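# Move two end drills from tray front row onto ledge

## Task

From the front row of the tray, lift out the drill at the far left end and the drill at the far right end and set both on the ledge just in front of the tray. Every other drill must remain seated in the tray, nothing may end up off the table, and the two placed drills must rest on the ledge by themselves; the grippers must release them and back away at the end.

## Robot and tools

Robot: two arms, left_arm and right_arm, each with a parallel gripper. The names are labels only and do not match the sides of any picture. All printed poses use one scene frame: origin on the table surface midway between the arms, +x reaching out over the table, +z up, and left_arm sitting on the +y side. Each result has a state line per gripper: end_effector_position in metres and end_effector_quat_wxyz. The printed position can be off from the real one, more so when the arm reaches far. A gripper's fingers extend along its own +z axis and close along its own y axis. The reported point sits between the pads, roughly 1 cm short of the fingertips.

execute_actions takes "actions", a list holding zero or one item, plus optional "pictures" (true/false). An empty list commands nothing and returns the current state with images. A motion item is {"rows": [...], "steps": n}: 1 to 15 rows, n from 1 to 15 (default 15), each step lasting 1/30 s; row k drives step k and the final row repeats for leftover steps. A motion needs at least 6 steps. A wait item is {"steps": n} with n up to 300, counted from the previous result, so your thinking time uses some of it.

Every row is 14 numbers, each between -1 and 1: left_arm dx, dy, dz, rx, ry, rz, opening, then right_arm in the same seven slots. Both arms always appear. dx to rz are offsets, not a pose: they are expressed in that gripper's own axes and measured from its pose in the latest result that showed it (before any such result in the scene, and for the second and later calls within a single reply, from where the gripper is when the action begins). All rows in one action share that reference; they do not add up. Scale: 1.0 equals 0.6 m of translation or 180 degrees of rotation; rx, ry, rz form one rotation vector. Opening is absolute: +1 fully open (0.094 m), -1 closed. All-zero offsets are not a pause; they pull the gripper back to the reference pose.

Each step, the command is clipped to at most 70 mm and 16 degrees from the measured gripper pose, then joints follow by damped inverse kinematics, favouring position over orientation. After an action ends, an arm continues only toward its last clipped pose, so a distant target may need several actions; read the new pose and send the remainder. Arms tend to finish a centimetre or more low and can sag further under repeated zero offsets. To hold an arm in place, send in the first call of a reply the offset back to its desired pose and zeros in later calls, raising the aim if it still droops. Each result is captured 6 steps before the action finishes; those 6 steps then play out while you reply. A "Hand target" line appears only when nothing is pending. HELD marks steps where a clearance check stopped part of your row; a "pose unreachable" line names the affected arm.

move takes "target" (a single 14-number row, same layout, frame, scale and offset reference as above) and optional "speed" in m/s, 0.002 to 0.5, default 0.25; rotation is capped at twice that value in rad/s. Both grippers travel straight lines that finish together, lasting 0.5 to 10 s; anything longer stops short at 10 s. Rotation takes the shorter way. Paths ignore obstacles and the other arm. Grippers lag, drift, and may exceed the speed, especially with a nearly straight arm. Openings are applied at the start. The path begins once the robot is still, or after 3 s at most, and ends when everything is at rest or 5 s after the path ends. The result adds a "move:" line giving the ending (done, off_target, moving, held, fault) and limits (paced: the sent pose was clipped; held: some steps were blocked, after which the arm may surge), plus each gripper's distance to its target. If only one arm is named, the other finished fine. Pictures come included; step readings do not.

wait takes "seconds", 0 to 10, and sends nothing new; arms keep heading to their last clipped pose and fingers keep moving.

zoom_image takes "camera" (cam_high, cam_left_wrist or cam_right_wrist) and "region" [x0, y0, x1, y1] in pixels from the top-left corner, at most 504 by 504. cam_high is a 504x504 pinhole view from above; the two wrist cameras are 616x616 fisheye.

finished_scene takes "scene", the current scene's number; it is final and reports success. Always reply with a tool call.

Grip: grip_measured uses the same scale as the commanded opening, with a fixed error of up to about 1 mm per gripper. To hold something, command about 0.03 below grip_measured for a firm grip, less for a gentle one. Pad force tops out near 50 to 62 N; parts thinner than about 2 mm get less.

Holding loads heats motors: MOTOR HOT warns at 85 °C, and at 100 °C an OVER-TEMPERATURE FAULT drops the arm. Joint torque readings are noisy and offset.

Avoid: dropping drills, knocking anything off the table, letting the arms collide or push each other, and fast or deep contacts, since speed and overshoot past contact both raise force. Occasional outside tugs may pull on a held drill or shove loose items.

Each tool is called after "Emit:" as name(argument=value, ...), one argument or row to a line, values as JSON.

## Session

Emit:
execute_actions(
  actions=[],
)

Scene clock: 0.00 s of 5840.00 s.
left_arm: end_effector_position=(+0.7310, +0.1452, +0.2380) grip_measured=+1.000 end_effector_quat_wxyz=(+0.195, -0.338, +0.886, -0.252) | right_arm: end_effector_position=(+0.1565, -0.4548, +0.2487) grip_measured=+1.000 end_effector_quat_wxyz=(+0.048, +0.943, +0.229, +0.236)
Joint positions: left_arm=[ 0.067  2.046  2.047 -0.976  0.273 -0.899  0.094] | right_arm=[-1.014  0.733  0.835 -1.49  -0.453  1.533  0.094]
Joint velocities: left_arm=[-0.005  0.005  0.002  0.012 -0.051  0.022  0.   ] | right_arm=[ 0.005  0.005 -0.012 -0.012  0.037 -0.051  0.   ]
Joint torques (N m, as the arm reports them, + toward a larger angle): no reading
Hand target (left_arm): +0.737, +0.145, +0.256; +0.210, -0.334, +0.882, -0.259
Hand target (right_arm): +0.158, -0.459, +0.260; +0.061, +0.941, +0.231, +0.238

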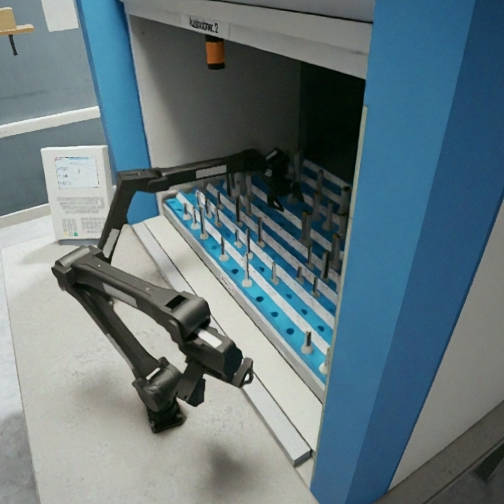

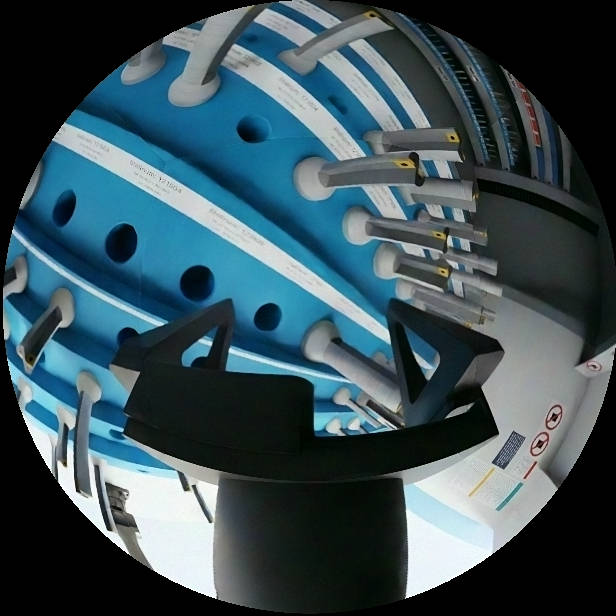

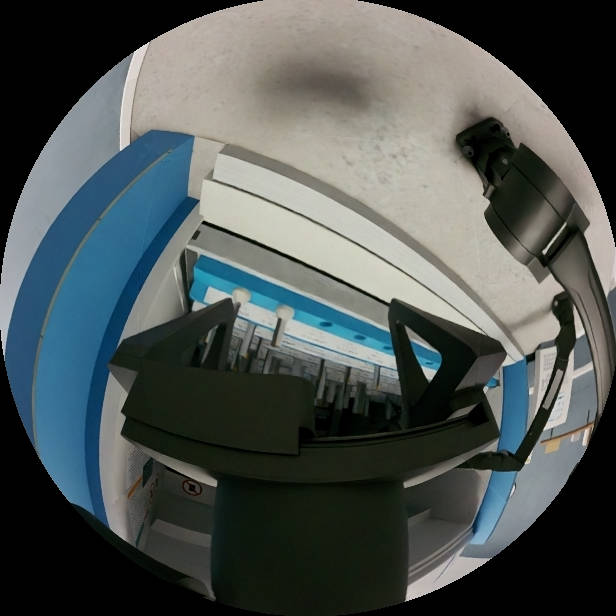

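Emit:
zoom_image(
  camera="cam_high",
  region=[130, 130, 370, 400],
)

Emit:
zoom_image(
  camera="cam_right_wrist",
  region=[170, 200, 520, 420],
)

Region (130, 130, 370, 400) of cam_high's 504x504 image, scaled by 1.867, with more detail than that image has.

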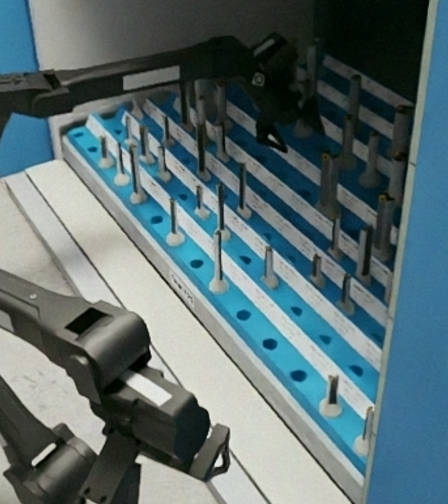

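Region (170, 200, 520, 420) of cam_right_wrist's 616x616 image, scaled by 1.440, with more detail than that image has; it fills the top 317 rows of this view, and the rest is white.

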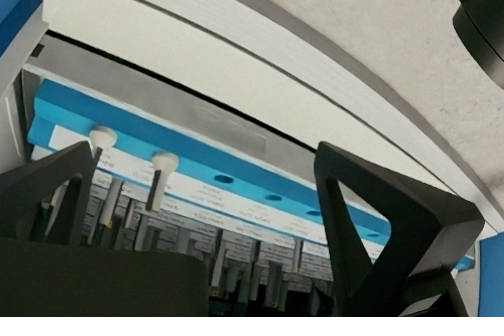

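Emit:
move(
  target=[-0.032,-0.104,-0.144,0,0,0,1,0,0,0,0,0,0,1],
  speed=0.1,
)

Emit:
zoom_image(
  camera="cam_high",
  region=[150, 170, 270, 290],
)

Emit:
zoom_image(
  camera="cam_high",
  region=[250, 290, 350, 390],
)

Scene clock: 5.07 s of 5840.00 s.
left_arm: end_effector_position=(+0.7213, +0.1460, +0.3335) grip_measured=+1.000 end_effector_quat_wxyz=(+0.183, -0.341, +0.889, -0.246) | right_arm: end_effector_position=(+0.1565, -0.4548, +0.2487) grip_measured=+1.000 end_effector_quat_wxyz=(+0.048, +0.943, +0.229, +0.236)
Joint positions: left_arm=[ 0.067  2.084  2.372 -1.291  0.273 -0.899  0.094] | right_arm=[-1.014  0.733  0.835 -1.49  -0.453  1.533  0.094]
Joint velocities: left_arm=[ 0.005  0.005 -0.002  0.012 -0.007 -0.066  0.   ] | right_arm=[-0.005  0.015  0.002 -0.007  0.007 -0.081  0.   ]
Joint torques (N m, as the arm reports them, + toward a larger angle): left_arm=[  0.66 -19.45  16.42   1.09   0.19   0.03] | right_arm=[-0.5  -1.16  7.66  1.1  -0.18 -0.1 ]
Hand target (left_arm): +0.729, +0.147, +0.346; +0.195, -0.338, +0.885, -0.252
Hand target (right_arm): +0.156, -0.455, +0.249; +0.048, +0.943, +0.229, +0.236
Off the commanded pose (left_arm): 0.016 m, 2 deg.
Off the commanded pose (right_arm): 0.000 m, 0 deg.
Kept back: nothing.
After step 90, 0.17 s passed at rest.
move: off_target (left_arm)

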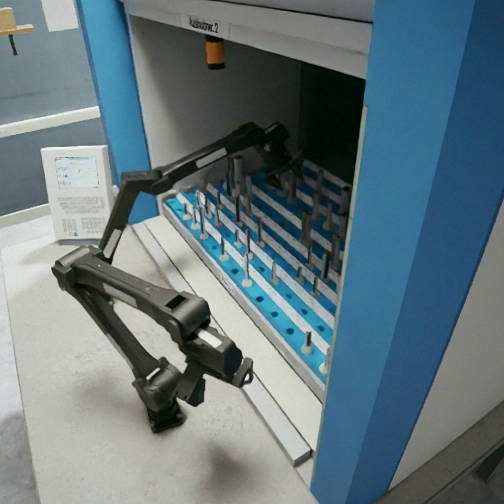

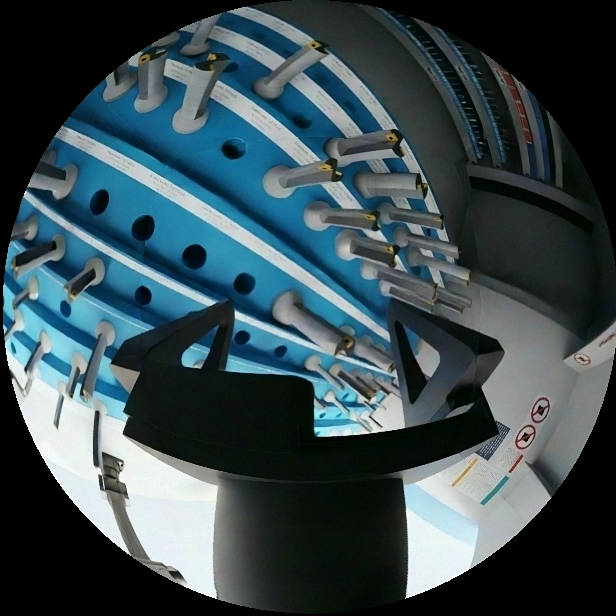

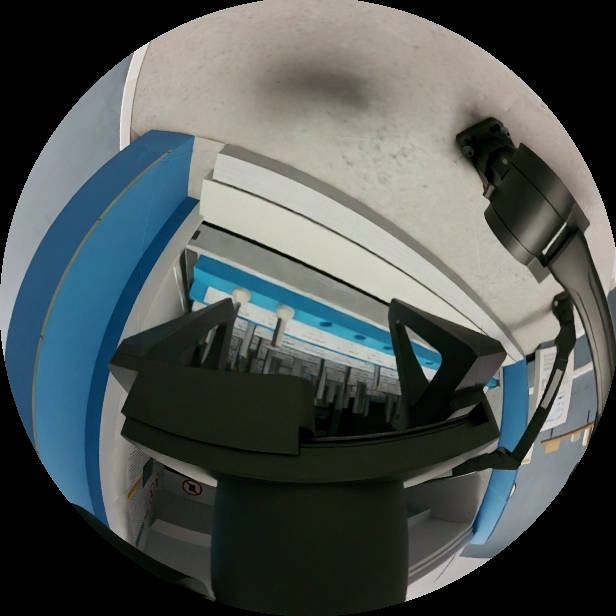

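Region (150, 170, 270, 290) of cam_high's 504x504 image, scaled by 4.200, with more detail than that image has.

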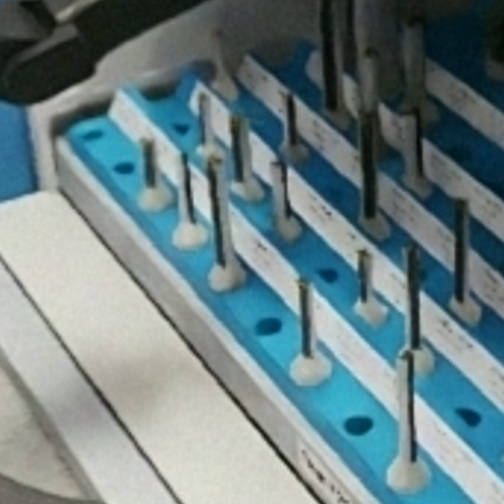

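Region (250, 290, 350, 390) of cam_high's 504x504 image, scaled by 5.040, with more detail than that image has.

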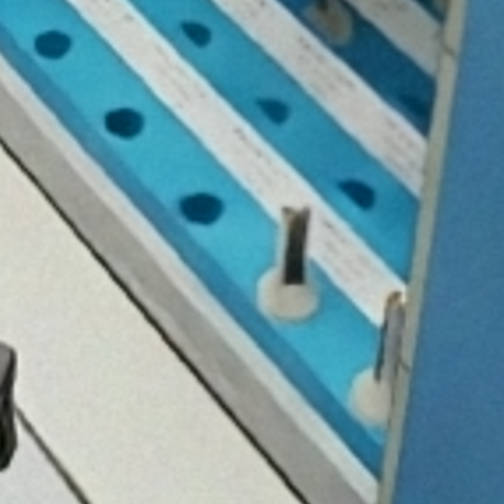

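Emit:
move(
  target=[0.018,0.530,-0.404,-0.2019,-0.0297,-0.2579,1,0,0,0,0.2075,0.0421,-0.8277,1],
  speed=0.3,
)

Scene clock: 12.30 s of 5840.00 s.
left_arm: end_effector_position=(+0.4365, +0.4126, +0.3356) grip_measured=+1.000 end_effector_quat_wxyz=(-0.028, +0.698, -0.715, +0.021) | right_arm: end_effector_position=(+0.1466, -0.4474, +0.2303) grip_measured=+1.000 end_effector_quat_wxyz=(-0.021, +0.012, +0.999, +0.020)
Joint positions: left_arm=[ 0.477  1.608  1.804 -1.697  0.013 -1.224  0.094] | right_arm=[-0.673  0.903  0.918 -1.645  0.004 -0.81   0.094]
Joint velocities: left_arm=[-0.005  0.015  0.007 -0.007  0.022 -0.037  0.   ] | right_arm=[-0.005 -0.015 -0.002 -0.002 -0.081 -0.007  0.   ]
Joint torques (N m, as the arm reports them, + toward a larger angle): left_arm=[  1.7  -15.41   9.58   0.14  -0.22  -0.1 ] | right_arm=[ 1.6  -3.41 10.81  0.85  0.06 -0.2 ]
Hand target (left_arm): +0.426, +0.415, +0.342; -0.030, +0.705, -0.708, +0.020
Hand target (right_arm): +0.156, -0.455, +0.249; +0.002, -0.002, +1.000, -0.005
Off the commanded pose (left_arm): 0.017 m, 4 deg.
Off the commanded pose (right_arm): 0.022 m, 4 deg.
joint sent to its limit (left arm) — the command would take joint 4 (wrist pitch) past its lower limit, so that joint was sent only as far as its limit.
Kept back: nothing.
move: off_target (left_arm, right_arm)

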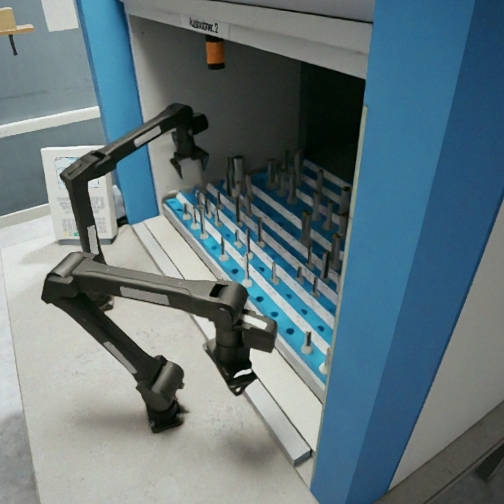

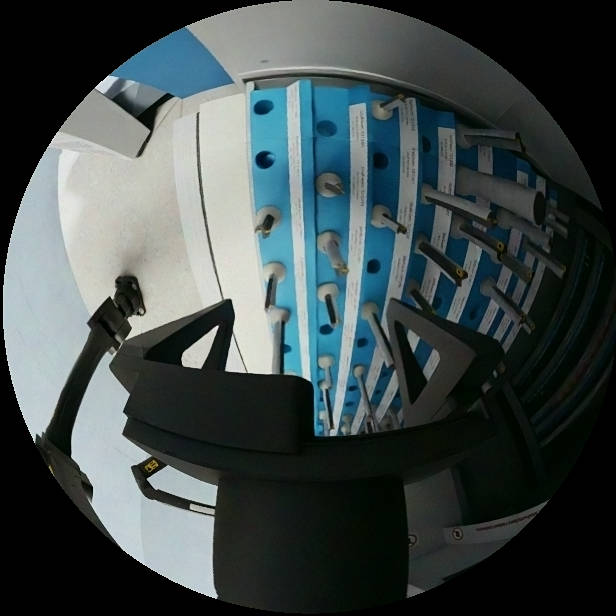

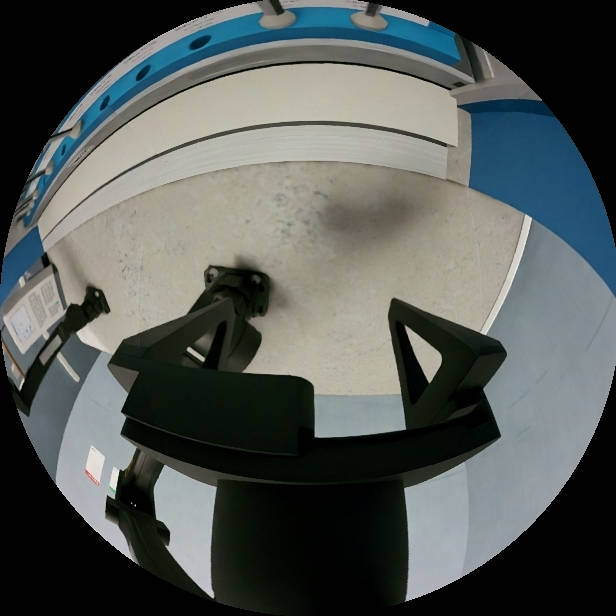

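Emit:
zoom_image(
  camera="cam_left_wrist",
  region=[200, 80, 440, 340],
)

Region (200, 80, 440, 340) of cam_left_wrist's 616x616 image, scaled by 1.938, with more detail than that image has; it fills the left 465 columns of this view, and the rest is white.

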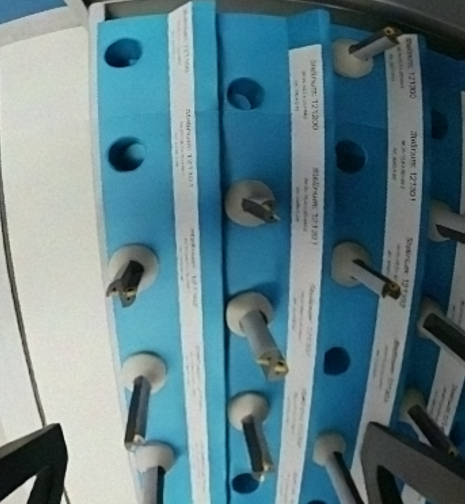

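Emit:
move(
  target=[-0.0075,0.0747,0.145,-0.022,0.0034,-0.007,0,-0.35,0.025,-0.114,0.0201,-0.0019,-0.4623,0],
  speed=0.25,
)

Scene clock: 17.83 s of 5840.00 s.
left_arm: end_effector_position=(+0.4037, +0.4117, +0.2367) grip_measured=+0.002 end_effector_quat_wxyz=(+0.015, +0.705, -0.709, -0.004) | right_arm: end_effector_position=(+0.3421, -0.4363, +0.2746) grip_measured=+0.002 end_effector_quat_wxyz=(+0.009, +0.643, -0.766, -0.017)
Joint positions: left_arm=[ 0.494  1.573  1.503 -1.531  0.005 -1.223  0.047] | right_arm=[-0.243  1.315  1.331 -1.626  0.001 -1.801  0.047]
Joint velocities: left_arm=[-0.005 -0.005 -0.002 -0.007 -0.095 -0.037  0.   ] | right_arm=[-0.015  0.005 -0.012 -0.007 -0.007 -0.037 -0.   ]
Joint torques (N m, as the arm reports them, + toward a larger angle): left_arm=[  2.3  -14.46   9.48   0.95  -0.22   0.01] | right_arm=[ 1.34 -7.61 11.93  0.04 -0.29 -0.28]
Hand target (left_arm): +0.399, +0.418, +0.245; +0.000, +0.707, -0.708, +0.001
Hand target (right_arm): +0.359, -0.438, +0.292; +0.003, -0.654, +0.756, -0.002
Off the commanded pose (left_arm): 0.013 m, 2 deg.
Off the commanded pose (right_arm): 0.024 m, 3 deg.
Kept back: nothing.
move: off_target (left_arm, right_arm)

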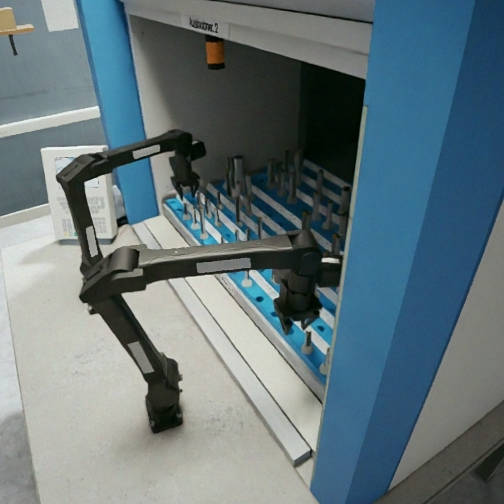

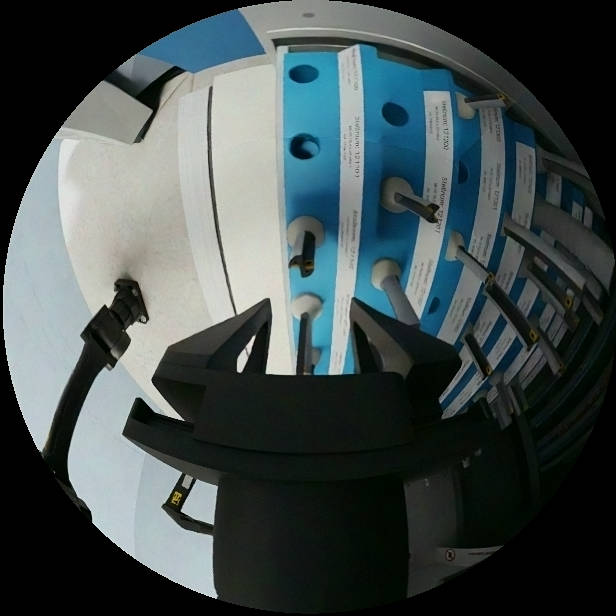

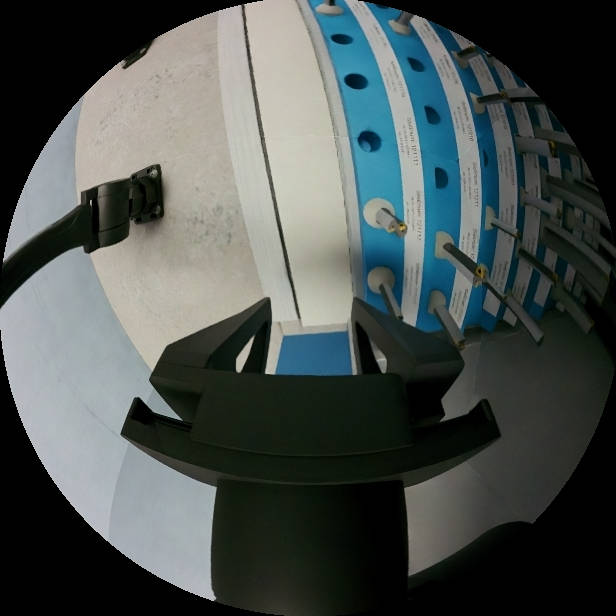

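Emit:
execute_actions(
  actions=[],
)

Scene clock: 18.60 s of 5840.00 s.
left_arm: end_effector_position=(+0.4037, +0.4117, +0.2367) grip_measured=+0.002 end_effector_quat_wxyz=(+0.015, +0.705, -0.709, -0.004) | right_arm: end_effector_position=(+0.3421, -0.4363, +0.2746) grip_measured=+0.002 end_effector_quat_wxyz=(+0.009, +0.644, -0.765, -0.017)
Joint positions: left_arm=[ 0.494  1.573  1.503 -1.531  0.005 -1.222  0.047] | right_arm=[-0.243  1.315  1.331 -1.626  0.001 -1.804  0.047]
Joint velocities: left_arm=[-0.005  0.015 -0.002 -0.002 -0.037 -0.037 -0.   ] | right_arm=[ 0.005  0.005  0.002  0.002 -0.022 -0.081 -0.001]
Joint torques (N m, as the arm reports them, + toward a larger angle): left_arm=[  2.04 -14.94   9.53   1.1   -0.27   0.  ] | right_arm=[ 0.86 -6.67 11.62  0.51 -0.27 -0.21]
Hand target (left_arm): +0.399, +0.418, +0.245; +0.000, +0.706, -0.708, +0.001
Hand target (right_arm): +0.359, -0.438, +0.292; +0.003, -0.655, +0.756, -0.002
Off the commanded pose (left_arm): 0.013 m, 2 deg.
Off the commanded pose (right_arm): 0.024 m, 3 deg.
Kept back: nothing.
Steps of this call (steps 1 to 23: nothing new was sent). Readings (end_effector_position):
1: left_arm (+0.4037, +0.4117, +0.2367) | right_arm (+0.3421, -0.4363, +0.2746)
2: left_arm (+0.4037, +0.4117, +0.2367) | right_arm (+0.3421, -0.4363, +0.2746)
4: left_arm (+0.4037, +0.4117, +0.2367) | right_arm (+0.3421, -0.4363, +0.2746)
8: left_arm (+0.4037, +0.4117, +0.2367) | right_arm (+0.3421, -0.4363, +0.2746)
23: the state above

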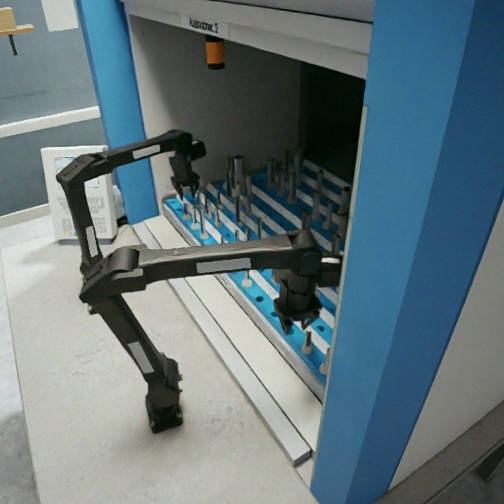

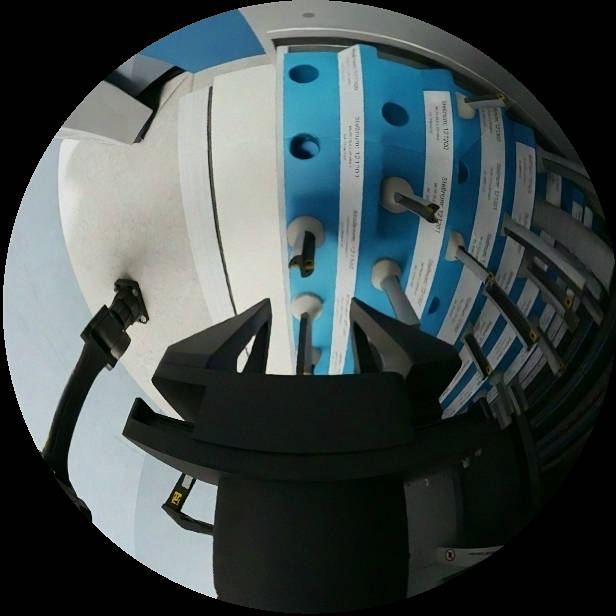

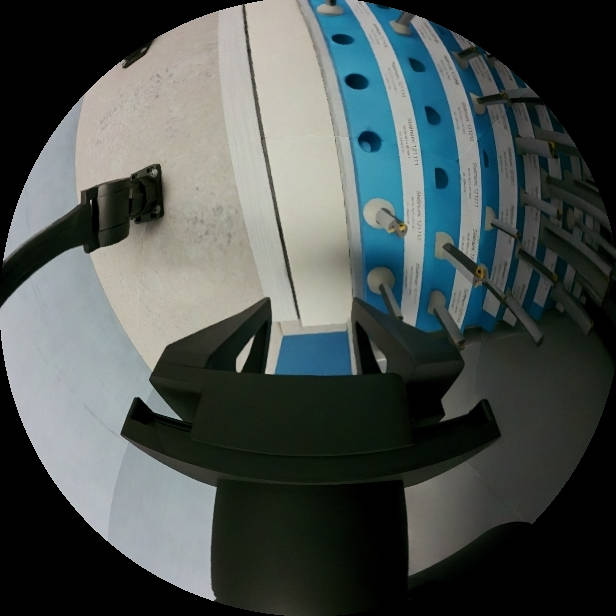

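Emit:
move(
  target=[-0.04, 0.02, -0.01, 0, 0, 0, 0.0, 0.085, -0.125, 0.02, 0, 0, 0, 0.0],
  speed=0.1,
)

Scene clock: 25.63 s of 5840.00 s.
left_arm: end_effector_position=(+0.3960, +0.4303, +0.2367) grip_measured=+0.002 end_effector_quat_wxyz=(+0.016, +0.704, -0.710, -0.004) | right_arm: end_effector_position=(+0.3929, -0.4833, +0.2424) grip_measured=+0.002 end_effector_quat_wxyz=(+0.020, +0.642, -0.765, -0.043)
Joint positions: left_arm=[ 0.538  1.573  1.503 -1.534  0.005 -1.176  0.047] | right_arm=[-0.297  1.524  1.459 -1.6    0.002 -1.855  0.047]
Joint velocities: left_arm=[-0.005 -0.005 -0.007 -0.002 -0.022  0.007 -0.001] | right_arm=[-0.005 -0.005  0.002 -0.002 -0.081 -0.022  0.001]
Joint torques (N m, as the arm reports them, + toward a larger angle): left_arm=[  2.01 -12.87  10.75  -0.18  -0.14   0.03] | right_arm=[ -0.7  -11.38  11.56   0.63   0.1   -0.18]
Hand target (left_arm): +0.392, +0.435, +0.242; +0.015, +0.705, -0.709, -0.004
Hand target (right_arm): +0.407, -0.497, +0.259; -0.010, -0.644, +0.765, +0.017
Off the commanded pose (left_arm): 0.009 m, 0 deg.
Off the commanded pose (right_arm): 0.027 m, 3 deg.
Kept back: nothing.
After step 90, 2.73 s passed at rest.
move: off_target (right_arm)

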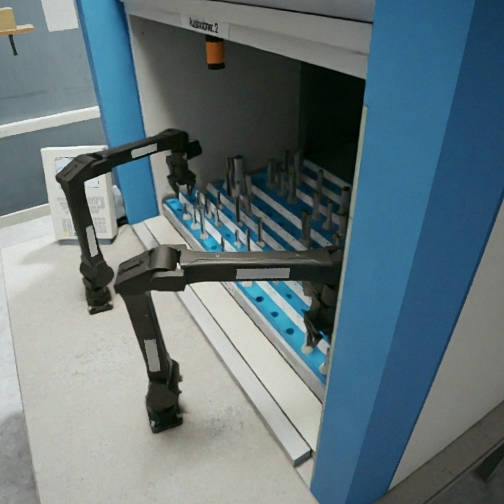

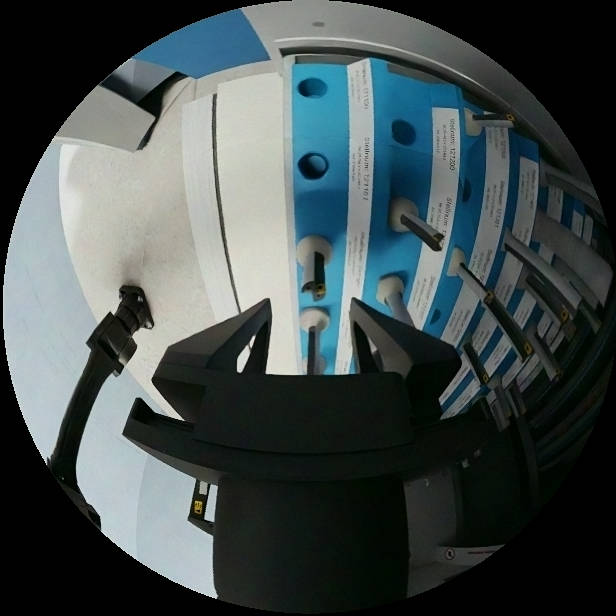

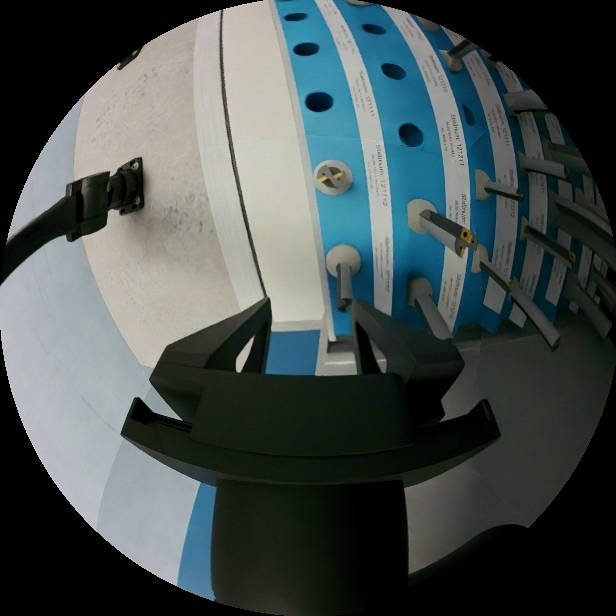

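Emit:
move(
  target=[0.002, -0.004, 0.07, 0.014, -0.008, 0, 0.0, 0.033, -0.053, 0.005, 0.046, 0.012, 0, 0.0],
  speed=0.06,
)

Scene clock: 28.00 s of 5840.00 s.
left_arm: end_effector_position=(+0.3969, +0.4313, +0.1906) grip_measured=+0.002 end_effector_quat_wxyz=(+0.002, +0.704, -0.711, -0.000) | right_arm: end_effector_position=(+0.4232, -0.5019, +0.2392) grip_measured=+0.002 end_effector_quat_wxyz=(-0.011, +0.642, -0.767, +0.023)
Joint positions: left_arm=[ 0.538  1.573  1.382 -1.383  0.001 -1.176  0.047] | right_arm=[-0.305  1.524  1.453 -1.449 -0.002 -1.86   0.047]
Joint velocities: left_arm=[ 0.005 -0.015 -0.002 -0.007 -0.037  0.007  0.   ] | right_arm=[-0.005  0.005  0.017  0.012  0.007  0.11  -0.001]
Joint torques (N m, as the arm reports them, + toward a larger angle): left_arm=[  0.38 -13.97   9.46   1.03  -0.26  -0.12] | right_arm=[ -0.14 -12.68   6.7    0.98  -0.25  -0.15]
Hand target (left_arm): +0.398, +0.428, +0.194; -0.008, +0.704, -0.710, +0.002
Hand target (right_arm): +0.421, -0.507, +0.236; +0.013, -0.642, +0.766, -0.024
Off the commanded pose (left_arm): 0.005 m, 1 deg.
Off the commanded pose (right_arm): 0.008 m, 0 deg.
Kept back: nothing.
move: done

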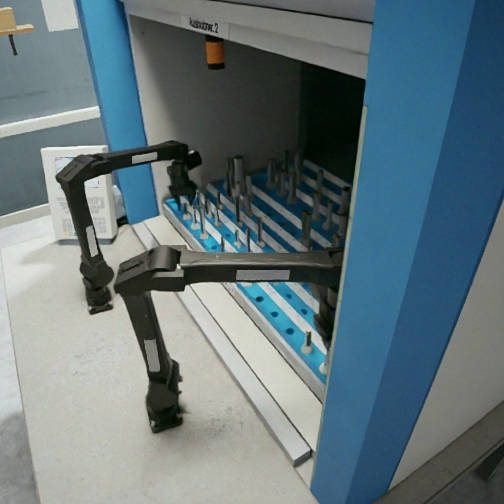

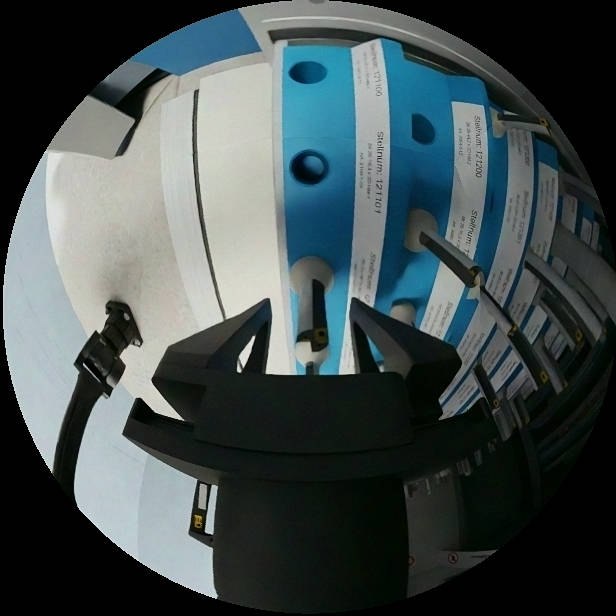

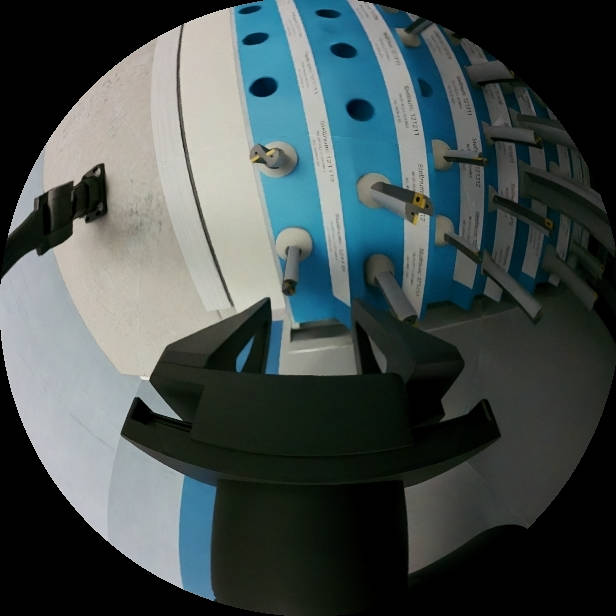

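Emit:
move(
  target=[0.0, -0.002, 0.02, 0, 0, 0, 0.0, 0.0, 0.022, 0.045, -0.016, 0.0, 0, 0.0],
  speed=0.04,
)

Scene clock: 29.43 s of 5840.00 s.
left_arm: end_effector_position=(+0.3972, +0.4315, +0.1860) grip_measured=+0.002 end_effector_quat_wxyz=(-0.000, +0.704, -0.711, +0.001) | right_arm: end_effector_position=(+0.4112, -0.4980, +0.2188) grip_measured=+0.002 end_effector_quat_wxyz=(+0.003, +0.642, -0.767, +0.006)
Joint positions: left_arm=[ 0.538  1.573  1.369 -1.366  0.001 -1.176  0.047] | right_arm=[-0.305  1.524  1.4   -1.439  0.009 -1.861  0.047]
Joint velocities: left_arm=[-0.005  0.005 -0.007  0.002  0.007 -0.007  0.002] | right_arm=[-0.015  0.015 -0.007  0.012  0.051  0.022 -0.   ]
Joint torques (N m, as the arm reports them, + toward a larger angle): left_arm=[  0.81 -12.29   9.46   1.16  -0.09  -0.05] | right_arm=[ -0.04 -11.75   6.71   1.03   0.15  -0.09]
Hand target (left_arm): +0.398, +0.431, +0.179; +0.002, +0.704, -0.711, -0.000
Hand target (right_arm): +0.411, -0.500, +0.212; -0.006, -0.642, +0.767, -0.004
Off the commanded pose (left_arm): 0.007 m, 0 deg.
Off the commanded pose (right_arm): 0.007 m, 0 deg.
Kept back: nothing.
move: done

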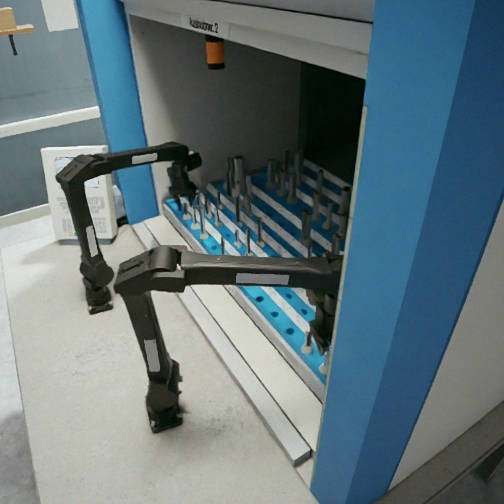

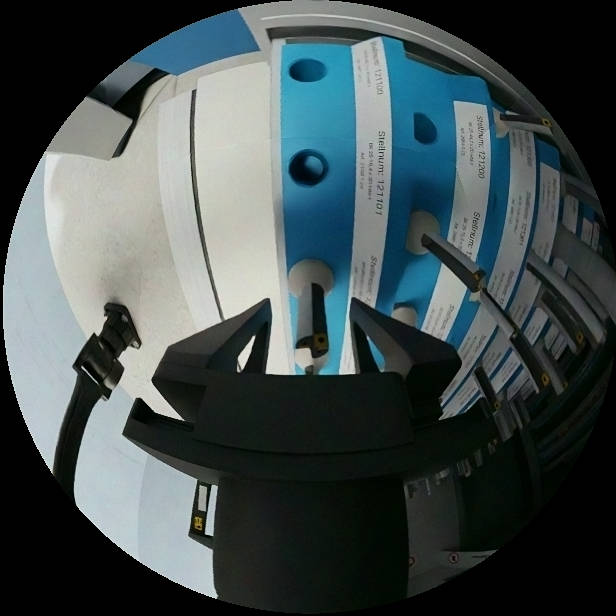

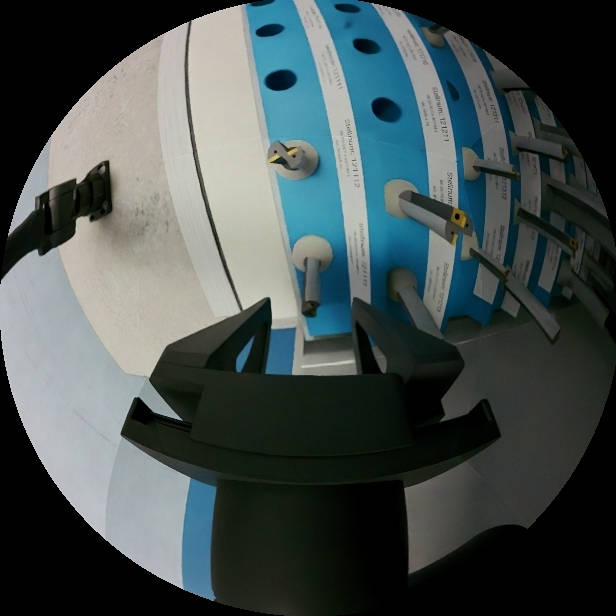

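Emit:
move(
  target=[0.0, 0.0, 0.03, 0, 0, 0, 0.0, 0.0, 0.0, 0.065, 0, 0.0, 0, 0.0],
  speed=0.04,
)

Scene clock: 31.03 s of 5840.00 s.
left_arm: end_effector_position=(+0.3967, +0.4313, +0.1762) grip_measured=+0.002 end_effector_quat_wxyz=(-0.003, +0.704, -0.711, +0.002) | right_arm: end_effector_position=(+0.4101, -0.4974, +0.1906) grip_measured=+0.002 end_effector_quat_wxyz=(+0.000, +0.642, -0.767, +0.012)
Joint positions: left_arm=[ 0.538  1.573  1.343 -1.333  0.001 -1.176  0.047] | right_arm=[-0.305  1.524  1.325 -1.35   0.009 -1.861  0.047]
Joint velocities: left_arm=[-0.015  0.024 -0.002  0.002 -0.007 -0.022 -0.001] | right_arm=[-0.005  0.005  0.017 -0.002  0.022 -0.007 -0.   ]
Joint torques (N m, as the arm reports them, + toward a larger angle): left_arm=[  0.72 -11.54   9.34   1.12  -0.13  -0.04] | right_arm=[  0.11 -10.21   6.63   0.94  -0.05  -0.11]
Hand target (left_arm): +0.398, +0.431, +0.168; -0.000, +0.704, -0.711, +0.001
Hand target (right_arm): +0.411, -0.498, +0.180; -0.003, -0.642, +0.767, -0.006
Off the commanded pose (left_arm): 0.008 m, 0 deg.
Off the commanded pose (right_arm): 0.011 m, 1 deg.
Kept back: nothing.
move: off_target (right_arm)

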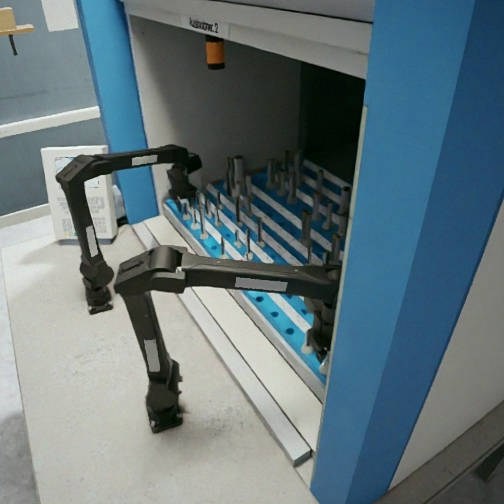

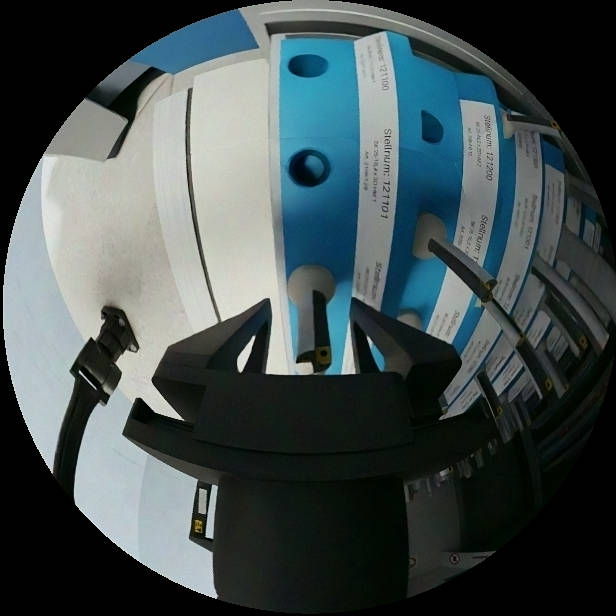

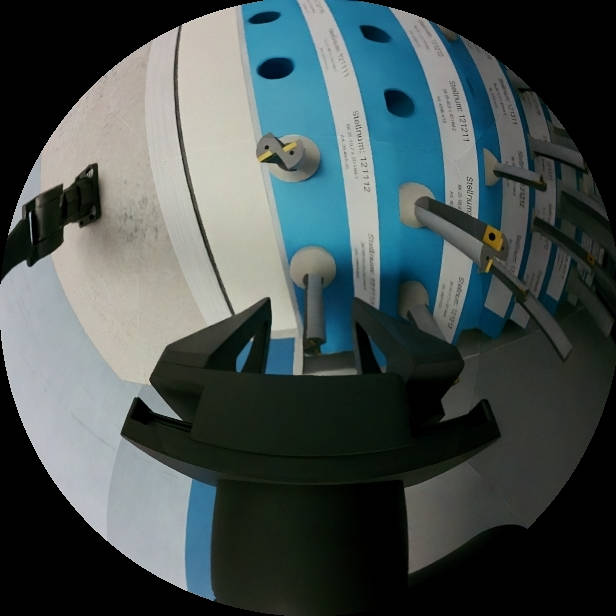

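Emit:
move(
  target=[0.0, 0.0, 0.0, 0, 0, 0, -0.5, 0.0, -0.003, 0.028, 0, 0.0, 0, 0.0],
  speed=0.03,
)

Emit:
zoom_image(
  camera="cam_left_wrist",
  region=[220, 230, 400, 390],
)

Scene clock: 32.17 s of 5840.00 s.
left_arm: end_effector_position=(+0.3967, +0.4313, +0.1762) grip_measured=-0.498 end_effector_quat_wxyz=(-0.003, +0.704, -0.711, +0.002) | right_arm: end_effector_position=(+0.4113, -0.4980, +0.1837) grip_measured=+0.002 end_effector_quat_wxyz=(-0.002, +0.642, -0.767, +0.017)
Joint positions: left_arm=[ 0.538  1.573  1.343 -1.333  0.001 -1.176  0.024] | right_arm=[-0.305  1.524  1.306 -1.32   0.009 -1.861  0.047]
Joint velocities: left_arm=[-0.005  0.005  0.007 -0.002 -0.037  0.007 -0.001] | right_arm=[ 0.005 -0.005 -0.007  0.007 -0.007 -0.066  0.001]
Joint torques (N m, as the arm reports them, + toward a larger angle): left_arm=[  1.24 -12.62  10.13   0.51  -0.1   -0.03] | right_arm=[ -0.27 -10.76   6.58   1.01  -0.05  -0.06]
Hand target (left_arm): +0.397, +0.431, +0.176; -0.003, +0.704, -0.711, +0.002
Hand target (right_arm): +0.412, -0.498, +0.174; +0.000, -0.642, +0.767, -0.012
Off the commanded pose (left_arm): 0.000 m, 0 deg.
Off the commanded pose (right_arm): 0.010 m, 1 deg.
Kept back: nothing.
move: done

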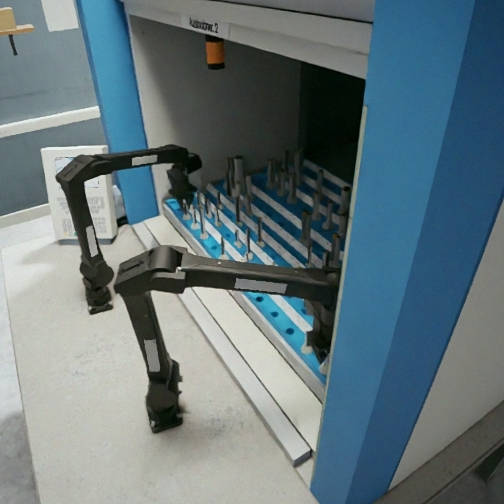

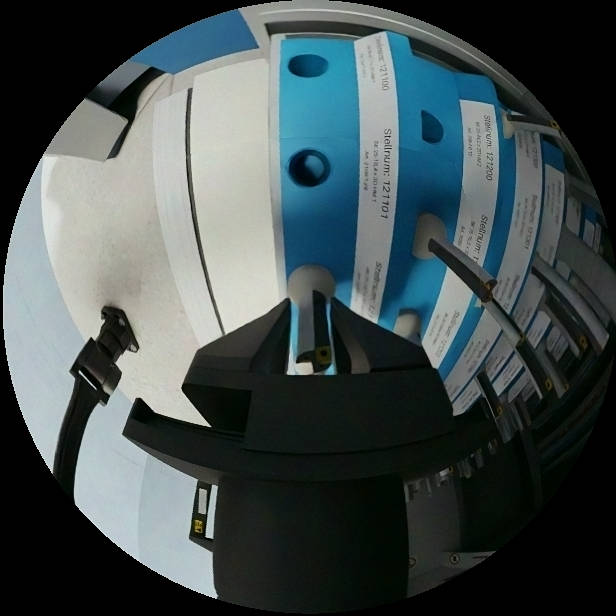

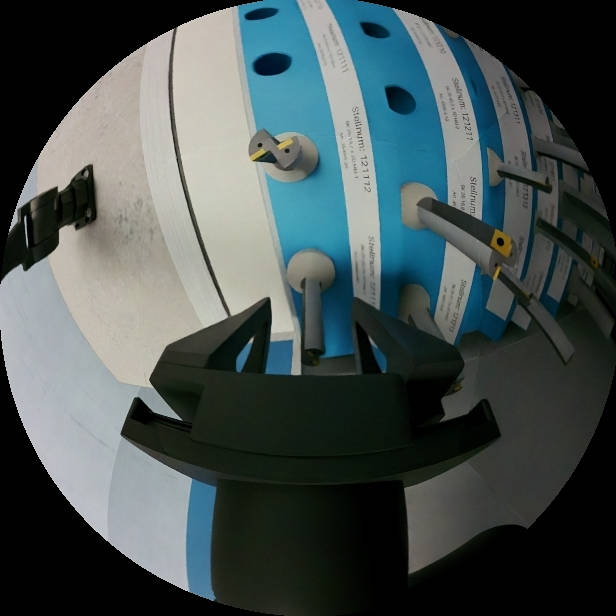

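Region (220, 230, 400, 390) of cam_left_wrist's 616x616 image, scaled by 2.800, with more detail than that image has.

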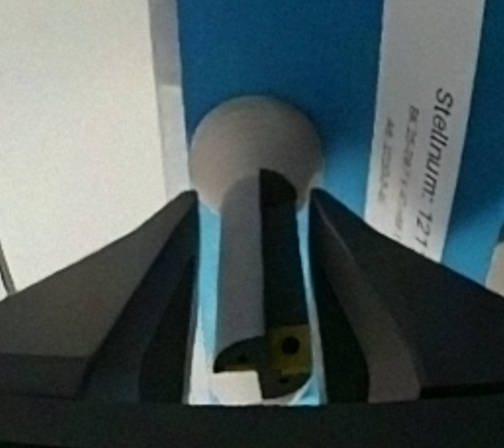

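Emit:
move(
  target=[0.0, 0.0, 0.0, 0, 0, 0, -0.64, 0.0, 0.0, 0.0, 0, 0.0, 0, -0.55],
  speed=0.03,
)

Scene clock: 33.10 s of 5840.00 s.
left_arm: end_effector_position=(+0.3970, +0.4312, +0.1762) grip_measured=-0.632 end_effector_quat_wxyz=(-0.004, +0.704, -0.711, +0.003) | right_arm: end_effector_position=(+0.4113, -0.4980, +0.1837) grip_measured=-0.548 end_effector_quat_wxyz=(-0.002, +0.642, -0.767, +0.017)
Joint positions: left_arm=[ 0.538  1.573  1.343 -1.332  0.002 -1.176  0.017] | right_arm=[-0.305  1.524  1.306 -1.32   0.009 -1.861  0.021]
Joint velocities: left_arm=[ 0.015  0.005 -0.012 -0.022 -0.037 -0.037 -0.002] | right_arm=[-0.005 -0.015 -0.007 -0.007  0.022 -0.022 -0.001]
Joint torques (N m, as the arm reports them, + toward a larger angle): left_arm=[  0.77 -13.23  10.21   0.47  -0.11  -0.08] | right_arm=[  0.66 -11.99   7.35   0.48  -0.02  -0.12]
Hand target (left_arm): +0.397, +0.431, +0.176; -0.003, +0.704, -0.711, +0.002
Hand target (right_arm): +0.411, -0.498, +0.184; +0.002, -0.642, +0.767, -0.017
Off the commanded pose (left_arm): 0.000 m, 0 deg.
Off the commanded pose (right_arm): 0.000 m, 0 deg.
Kept back: nothing.
move: done

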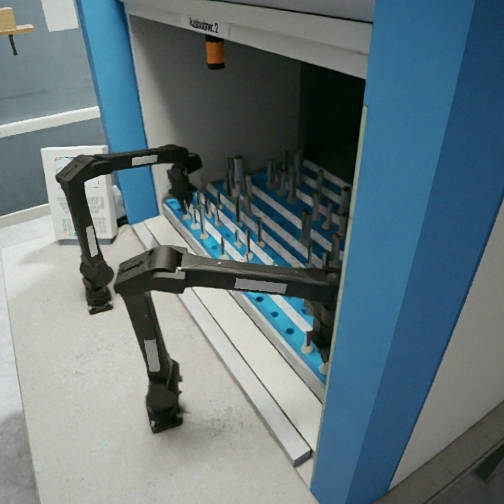

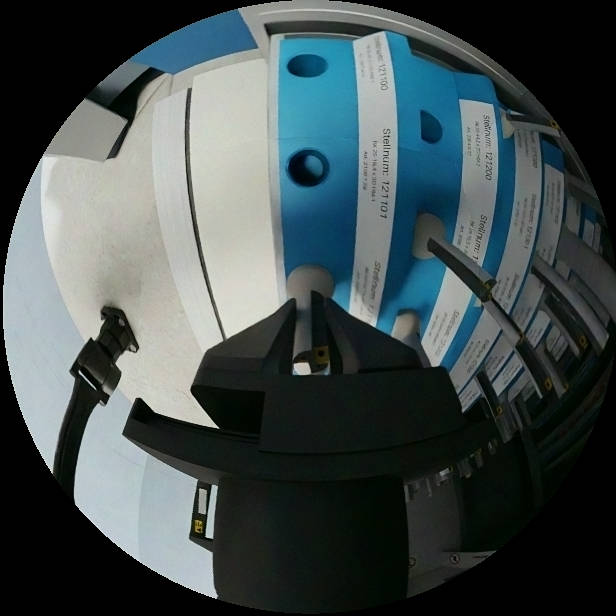

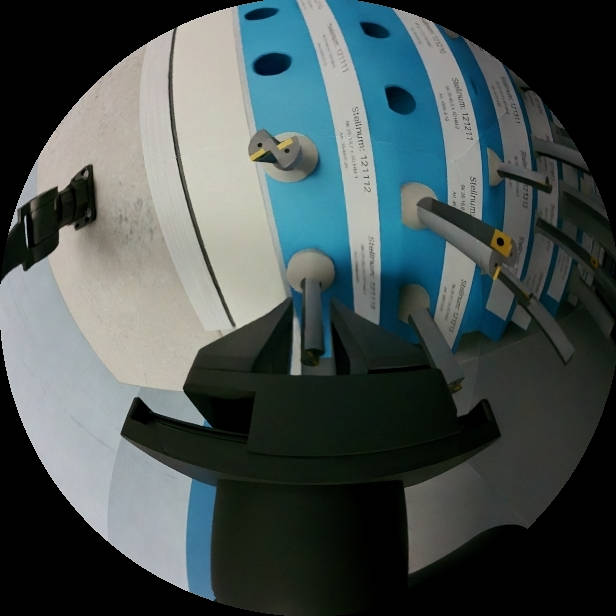

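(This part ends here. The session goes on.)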